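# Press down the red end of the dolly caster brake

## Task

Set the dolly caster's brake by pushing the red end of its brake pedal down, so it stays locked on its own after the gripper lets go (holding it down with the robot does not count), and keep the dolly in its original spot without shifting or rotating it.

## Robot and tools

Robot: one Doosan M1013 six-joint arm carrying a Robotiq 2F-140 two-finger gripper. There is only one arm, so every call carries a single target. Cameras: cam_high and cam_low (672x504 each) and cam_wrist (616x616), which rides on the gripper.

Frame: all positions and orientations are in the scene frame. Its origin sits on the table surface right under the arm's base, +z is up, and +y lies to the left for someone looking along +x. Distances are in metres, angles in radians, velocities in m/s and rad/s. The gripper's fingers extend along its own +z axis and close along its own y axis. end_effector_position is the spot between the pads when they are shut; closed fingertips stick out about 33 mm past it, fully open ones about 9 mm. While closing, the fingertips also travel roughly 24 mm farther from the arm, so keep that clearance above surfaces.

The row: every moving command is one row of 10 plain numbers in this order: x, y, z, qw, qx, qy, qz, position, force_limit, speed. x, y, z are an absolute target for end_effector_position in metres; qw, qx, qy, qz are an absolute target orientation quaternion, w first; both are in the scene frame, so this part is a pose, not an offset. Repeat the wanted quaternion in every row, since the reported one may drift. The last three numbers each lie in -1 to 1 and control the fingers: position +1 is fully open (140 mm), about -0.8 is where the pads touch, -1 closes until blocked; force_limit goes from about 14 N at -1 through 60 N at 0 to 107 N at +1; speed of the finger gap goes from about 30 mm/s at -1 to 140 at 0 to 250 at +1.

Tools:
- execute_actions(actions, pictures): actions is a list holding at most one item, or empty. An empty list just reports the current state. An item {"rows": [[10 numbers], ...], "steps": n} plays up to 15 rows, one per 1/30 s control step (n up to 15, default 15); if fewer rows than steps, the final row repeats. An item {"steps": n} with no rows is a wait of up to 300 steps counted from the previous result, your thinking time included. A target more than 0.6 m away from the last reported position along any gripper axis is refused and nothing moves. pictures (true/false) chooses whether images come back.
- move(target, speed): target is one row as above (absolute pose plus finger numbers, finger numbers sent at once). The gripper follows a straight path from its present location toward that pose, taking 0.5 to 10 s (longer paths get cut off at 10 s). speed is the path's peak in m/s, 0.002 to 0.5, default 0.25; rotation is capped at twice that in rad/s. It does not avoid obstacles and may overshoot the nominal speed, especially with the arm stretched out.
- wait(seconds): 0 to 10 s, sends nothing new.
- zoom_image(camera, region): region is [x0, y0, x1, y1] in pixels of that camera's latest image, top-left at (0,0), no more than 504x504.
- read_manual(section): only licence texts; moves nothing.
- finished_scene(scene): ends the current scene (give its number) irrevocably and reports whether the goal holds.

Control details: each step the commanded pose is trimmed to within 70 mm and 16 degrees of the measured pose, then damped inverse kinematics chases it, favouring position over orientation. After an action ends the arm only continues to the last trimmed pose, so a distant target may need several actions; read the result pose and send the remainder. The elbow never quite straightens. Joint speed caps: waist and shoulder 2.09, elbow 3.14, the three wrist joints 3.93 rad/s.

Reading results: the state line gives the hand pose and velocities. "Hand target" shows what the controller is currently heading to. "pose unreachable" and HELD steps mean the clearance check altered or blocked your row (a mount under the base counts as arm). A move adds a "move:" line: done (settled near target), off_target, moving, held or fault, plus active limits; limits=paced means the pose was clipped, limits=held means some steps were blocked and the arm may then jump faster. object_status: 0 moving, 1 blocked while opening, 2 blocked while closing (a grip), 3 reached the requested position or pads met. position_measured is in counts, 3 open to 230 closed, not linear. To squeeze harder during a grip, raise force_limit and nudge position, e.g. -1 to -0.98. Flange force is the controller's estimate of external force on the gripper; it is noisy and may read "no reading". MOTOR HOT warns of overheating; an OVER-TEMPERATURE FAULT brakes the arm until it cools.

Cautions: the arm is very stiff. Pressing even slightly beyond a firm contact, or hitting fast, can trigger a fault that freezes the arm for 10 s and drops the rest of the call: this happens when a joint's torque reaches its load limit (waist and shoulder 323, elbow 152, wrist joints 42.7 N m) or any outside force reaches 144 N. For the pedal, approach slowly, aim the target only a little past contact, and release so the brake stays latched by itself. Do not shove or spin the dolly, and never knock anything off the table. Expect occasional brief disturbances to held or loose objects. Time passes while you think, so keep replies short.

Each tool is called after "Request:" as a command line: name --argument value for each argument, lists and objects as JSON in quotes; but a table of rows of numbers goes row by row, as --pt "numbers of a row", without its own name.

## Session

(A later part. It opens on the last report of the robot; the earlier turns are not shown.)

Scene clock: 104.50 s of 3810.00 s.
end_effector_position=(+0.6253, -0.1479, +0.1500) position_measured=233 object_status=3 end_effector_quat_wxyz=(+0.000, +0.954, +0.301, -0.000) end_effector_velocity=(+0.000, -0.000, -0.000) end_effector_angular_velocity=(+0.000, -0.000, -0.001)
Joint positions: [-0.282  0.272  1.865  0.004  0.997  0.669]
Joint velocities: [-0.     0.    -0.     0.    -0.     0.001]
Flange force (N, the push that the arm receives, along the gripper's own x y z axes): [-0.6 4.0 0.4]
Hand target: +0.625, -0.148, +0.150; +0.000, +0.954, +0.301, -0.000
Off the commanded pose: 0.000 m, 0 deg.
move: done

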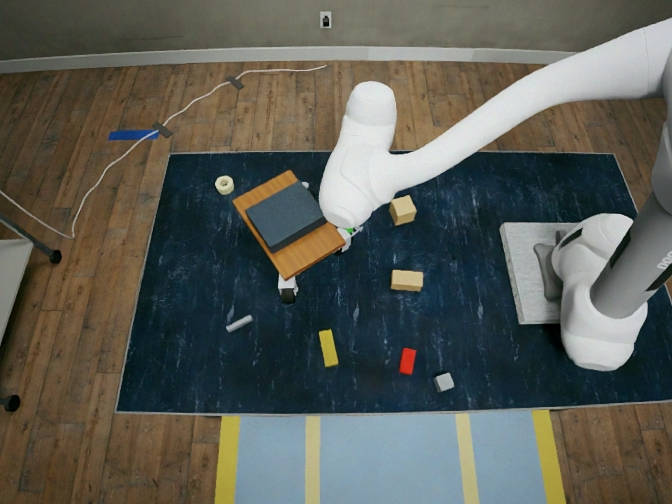

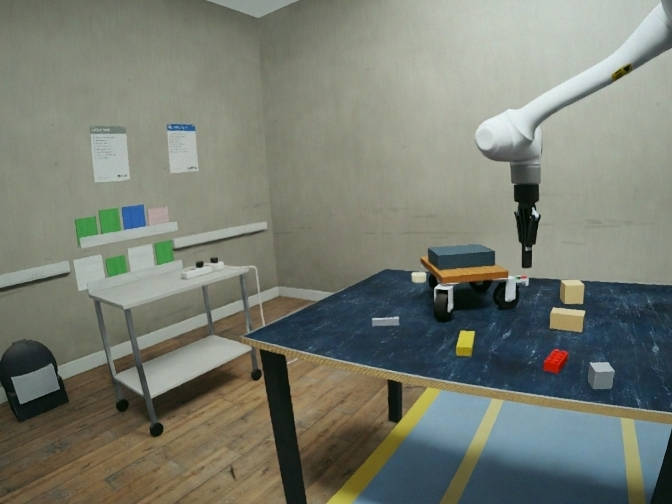

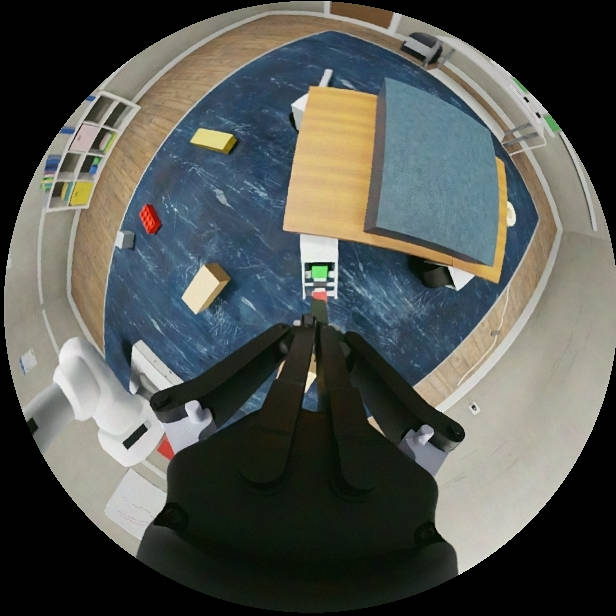

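Request:
move --target '[0.6224, -0.1500, 0.1255, 0, 0.9537, 0.3007, 0, -1, 0, 0]' --speed 0.05

Request:
move --target '[0.6224, -0.1500, 0.1155, 0, 0.9537, 0.3007, 0, -1, 0, 0]' --speed 0.008

Request:
zoom_image --camera "cam_low" --region '[495, 250, 555, 310]'

Scene clock: 118.53 s of 3810.00 s.
end_effector_position=(+0.6224, -0.1500, +0.1255) position_measured=233 object_status=3 end_effector_quat_wxyz=(-0.000, +0.954, +0.301, +0.000) end_effector_velocity=(+0.000, +0.000, +0.000) end_effector_angular_velocity=(+0.000, -0.000, -0.001)
Joint positions: [-0.287  0.292  1.891  0.004  0.952  0.665]
Joint velocities: [ 0.    -0.     0.     0.     0.     0.001]
Flange force (N, the push that the arm receives, along the gripper's own x y z axes): [0.7 3.6 -0.9]
Hand target: +0.622, -0.150, +0.126; -0.000, +0.954, +0.301, +0.000
Off the commanded pose: 0.000 m, 0 deg.
After step 90, 10.30 s passed at rest.
move: done

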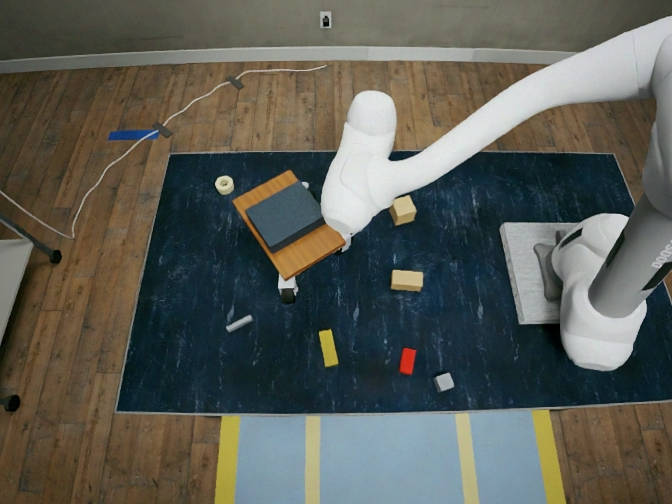

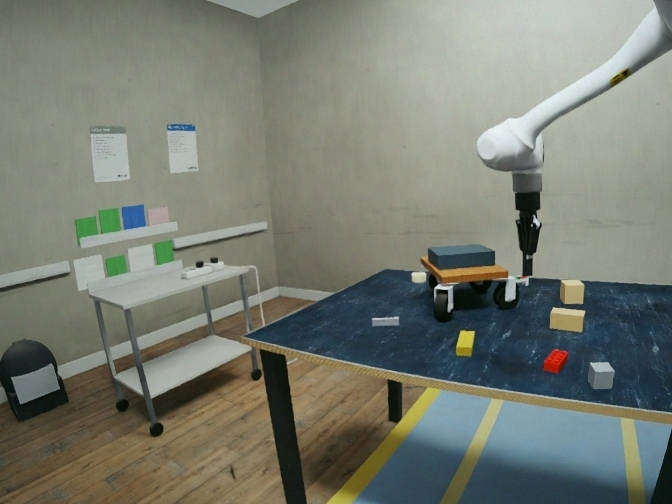

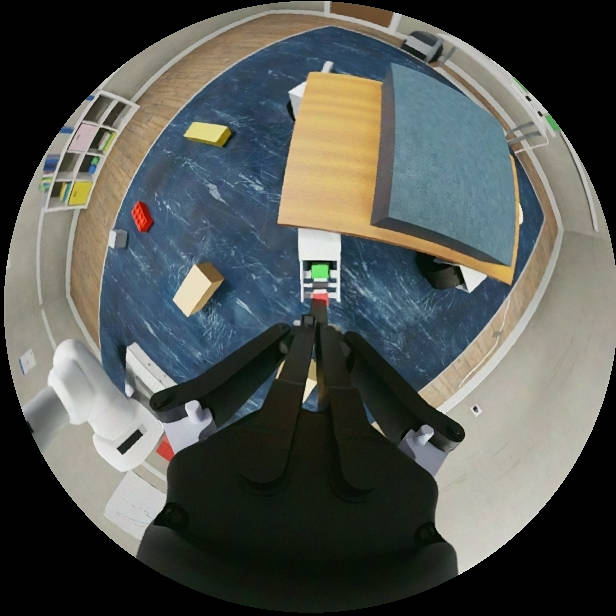

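Scene clock: 120.00 s of 3810.00 s.
end_effector_position=(+0.6224, -0.1500, +0.1155) position_measured=233 object_status=3 end_effector_quat_wxyz=(+0.000, +0.954, +0.301, +0.000) end_effector_velocity=(-0.000, +0.001, -0.000) end_effector_angular_velocity=(+0.001, +0.001, -0.001)
Joint positions: [-0.287  0.302  1.899  0.004  0.934  0.665]
Joint velocities: [0.    0.    0.    0.    0.001 0.001]
Flange force (N, the push that the arm receives, along the gripper's own x y z axes): [-6.3 2.8 -23.7]
Hand target: +0.622, -0.150, +0.116; -0.000, +0.954, +0.301, +0.000
Off the commanded pose: 0.000 m, 0 deg.
move: done

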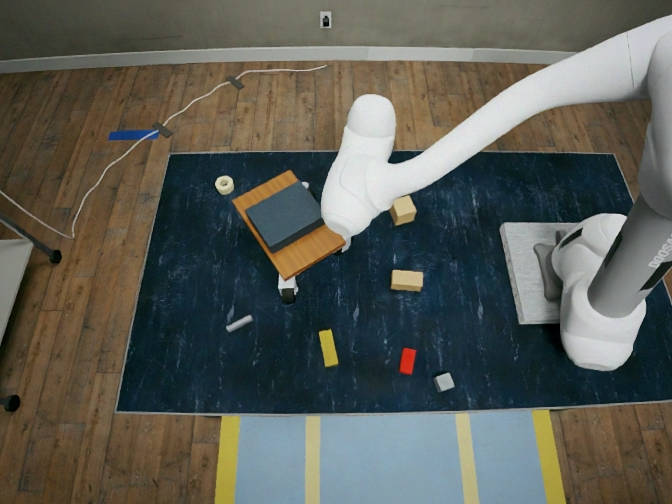

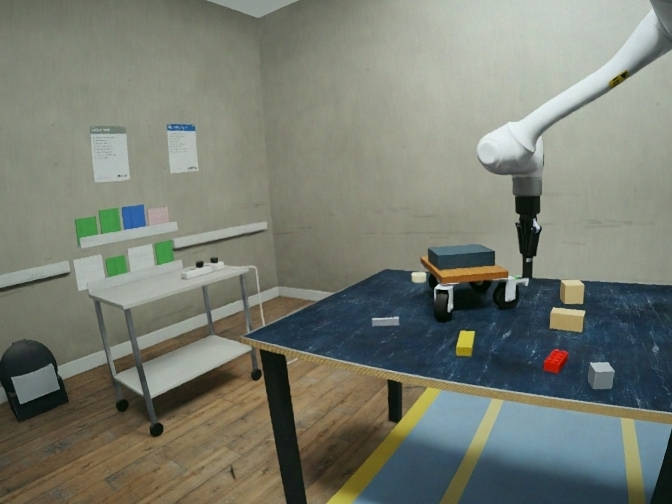

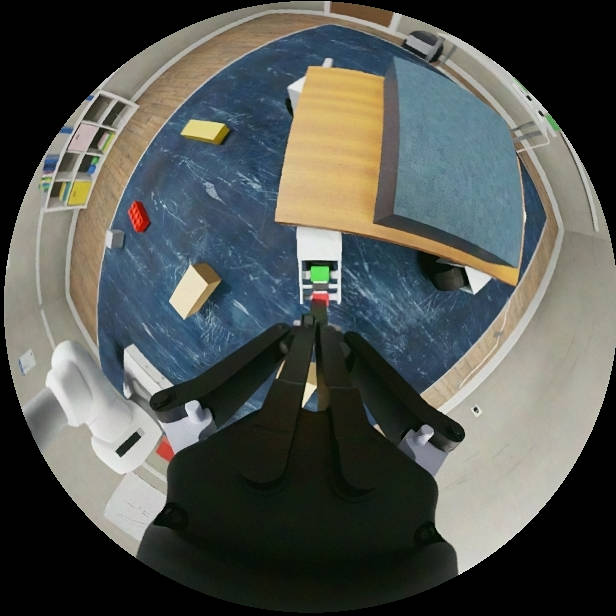

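Region (495, 250, 555, 310) of cam_low's 672x504 image, scaled by 8.400, with more detail than that image has.

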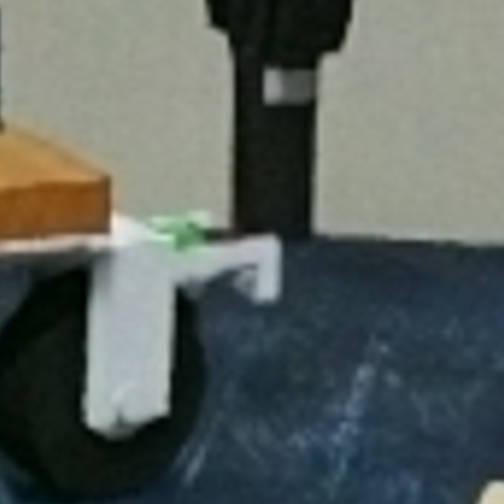

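Request:
move --target '[0.6224, -0.1500, 0.1135, 0, 0.9537, 0.3007, 0, -1, 0, 0]' --speed 0.004

Request:
zoom_image --camera "cam_low" --region '[495, 250, 555, 310]'

Scene clock: 123.27 s of 3810.00 s.
end_effector_position=(+0.6224, -0.1500, +0.1135) position_measured=233 object_status=3 end_effector_quat_wxyz=(+0.000, +0.954, +0.301, +0.000) end_effector_velocity=(-0.000, -0.000, -0.000) end_effector_angular_velocity=(-0.001, +0.001, +0.001)
Joint positions: [-0.287  0.304  1.9    0.004  0.93   0.665]
Joint velocities: [-0.     0.     0.    -0.001 -0.    -0.   ]
Flange force (N, the push that the arm receives, along the gripper's own x y z axes): [-4.3 2.2 -24.0]
Hand target: +0.622, -0.150, +0.114; -0.000, +0.954, +0.301, +0.000
Off the commanded pose: 0.000 m, 0 deg.
move: done

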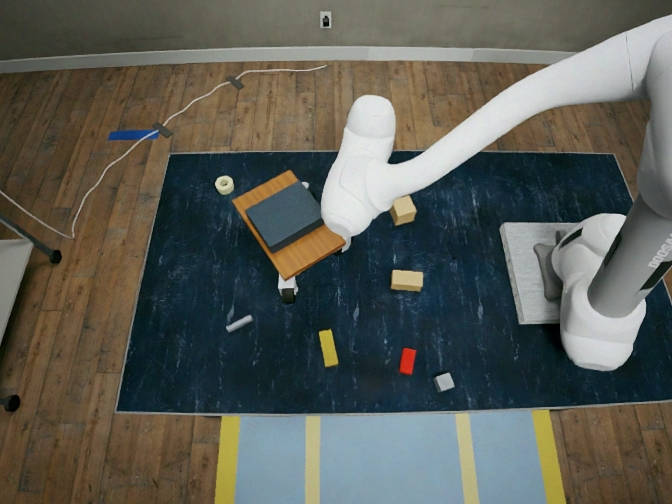

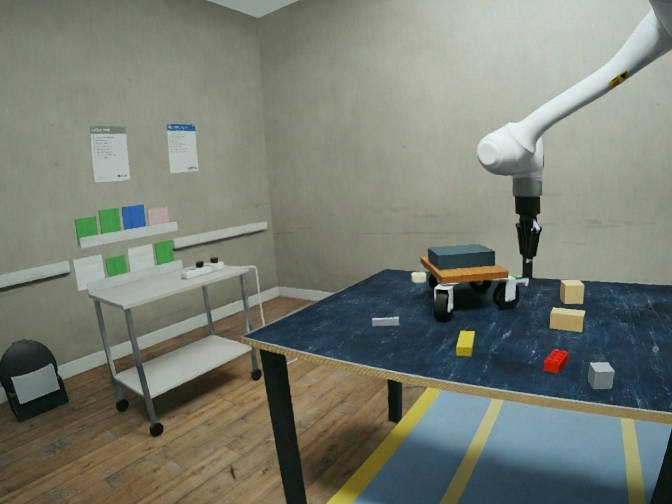

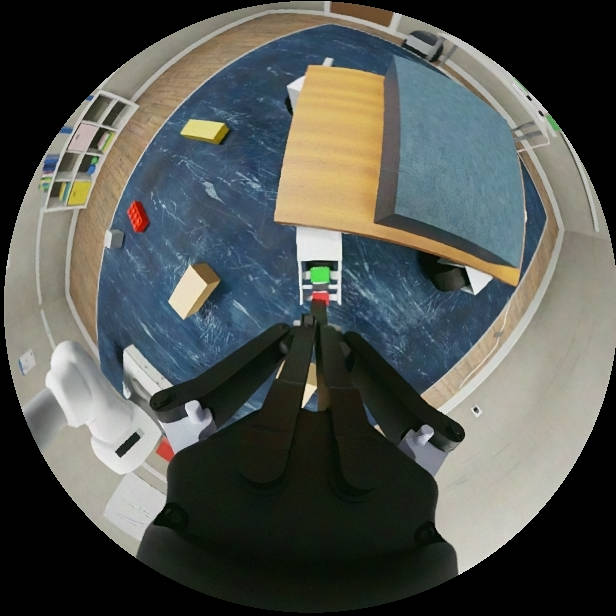

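Region (495, 250, 555, 310) of cam_low's 672x504 image, scaled by 8.400, with more detail than that image has.

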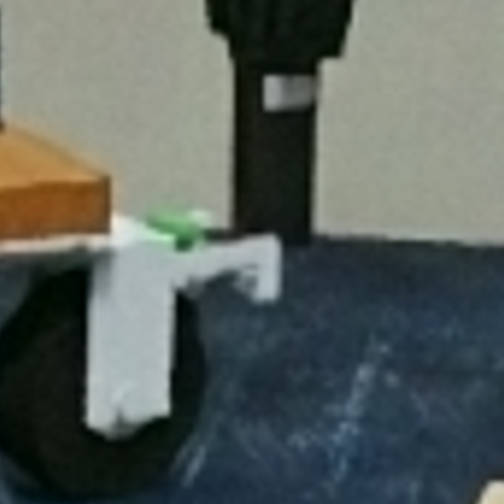

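Request:
move --target '[0.6224, -0.1500, 0.1115, 0, 0.9537, 0.3007, 0, -1, 0, 0]' --speed 0.004

Request:
zoom_image --camera "cam_low" --region '[495, 250, 555, 310]'

Scene clock: 126.27 s of 3810.00 s.
end_effector_position=(+0.6225, -0.1500, +0.1116) position_measured=233 object_status=3 end_effector_quat_wxyz=(+0.000, +0.954, +0.301, +0.000) end_effector_velocity=(-0.001, +0.000, -0.000) end_effector_angular_velocity=(+0.000, +0.001, +0.000)
Joint positions: [-0.287  0.306  1.902  0.004  0.926  0.665]
Joint velocities: [ 0.     0.     0.001 -0.     0.     0.   ]
Flange force (N, the push that the arm receives, along the gripper's own x y z axes): [-20.8 -0.8 -101.4]
Hand target: +0.622, -0.150, +0.112; -0.000, +0.954, +0.301, +0.000
Off the commanded pose: 0.000 m, 0 deg.
move: done

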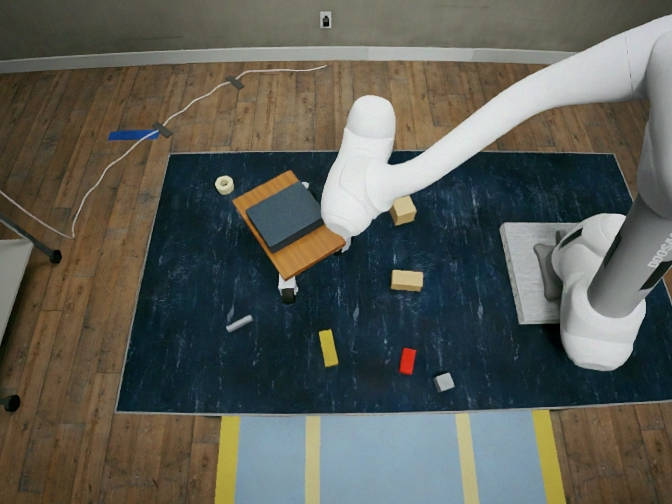

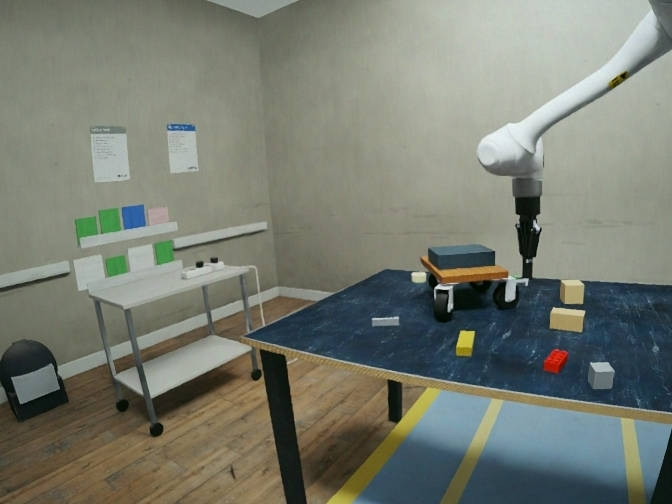

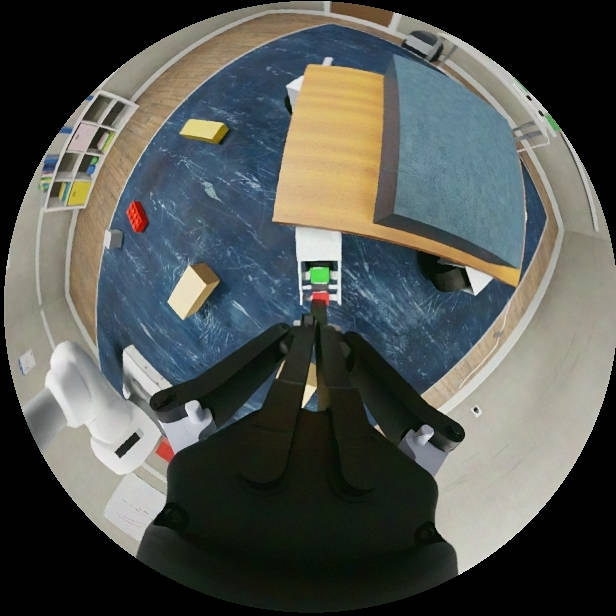

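Region (495, 250, 555, 310) of cam_low's 672x504 image, scaled by 8.400, with more detail than that image has.

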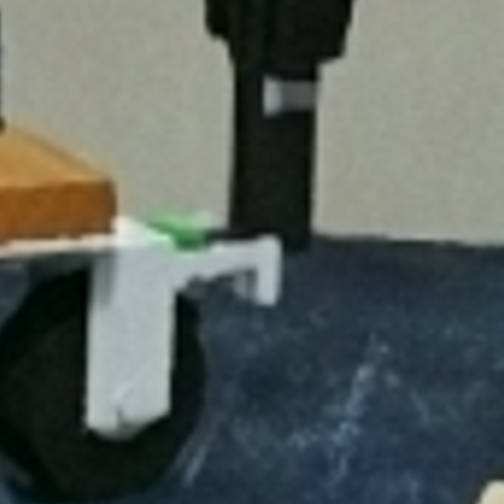

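That is the hard stop (101 N), so I'm backing off now.

Request:
move --target '[0.6224, -0.1500, 0.15, 0, 0.9537, 0.3007, 0, -1, 0, 0]' --speed 0.04

Request:
zoom_image --camera "cam_low" --region '[495, 250, 555, 310]'

Scene clock: 129.97 s of 3810.00 s.
end_effector_position=(+0.6225, -0.1500, +0.1500) position_measured=233 object_status=3 end_effector_quat_wxyz=(+0.000, +0.954, +0.301, -0.000) end_effector_velocity=(+0.000, +0.000, +0.000) end_effector_angular_velocity=(+0.000, -0.001, +0.001)
Joint positions: [-0.287  0.269  1.87   0.004  0.996  0.665]
Joint velocities: [ 0.    -0.    -0.     0.001 -0.001 -0.001]
Flange force (N, the push that the arm receives, along the gripper's own x y z axes): [0.7 4.5 -0.4]
Hand target: +0.622, -0.150, +0.150; +0.000, +0.954, +0.301, -0.000
Off the commanded pose: 0.000 m, 0 deg.
move: done

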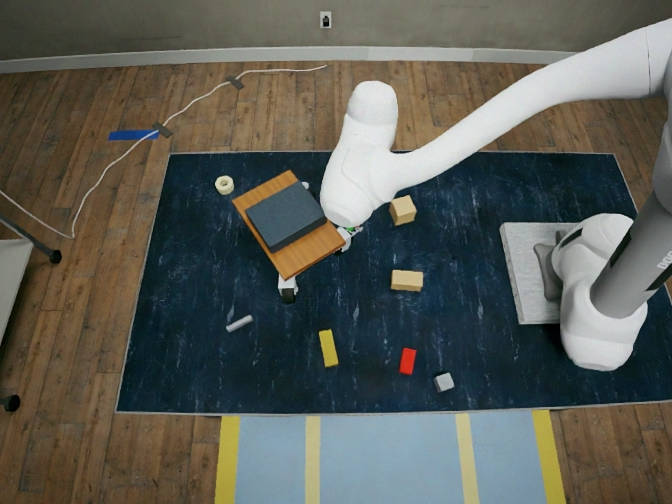

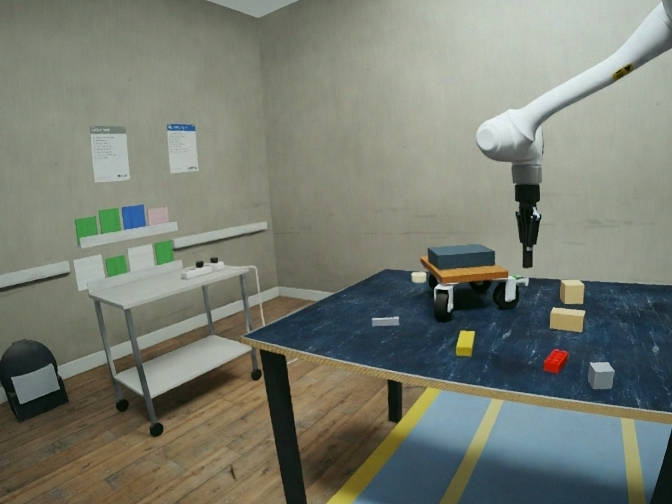

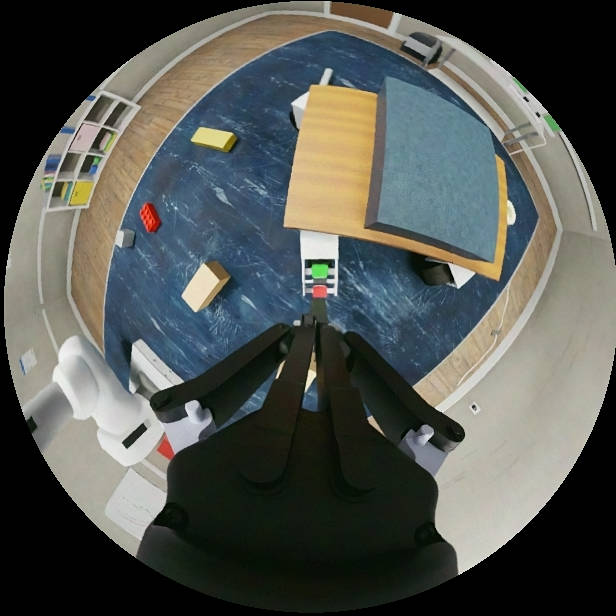

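Region (495, 250, 555, 310) of cam_low's 672x504 image, scaled by 8.400, with more detail than that image has.

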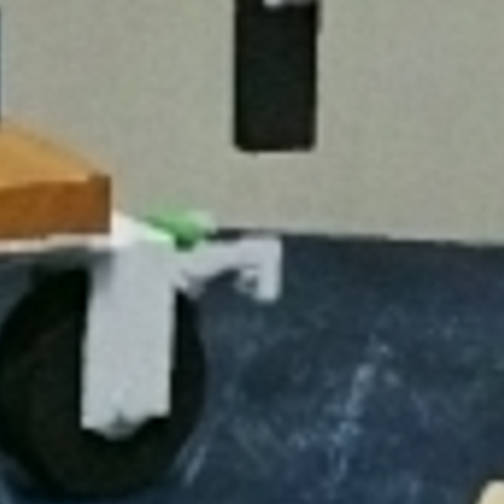

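The red end stays down and the green end is up.

Request:
finished_scene --scene 1

The scene is finished: the task was done.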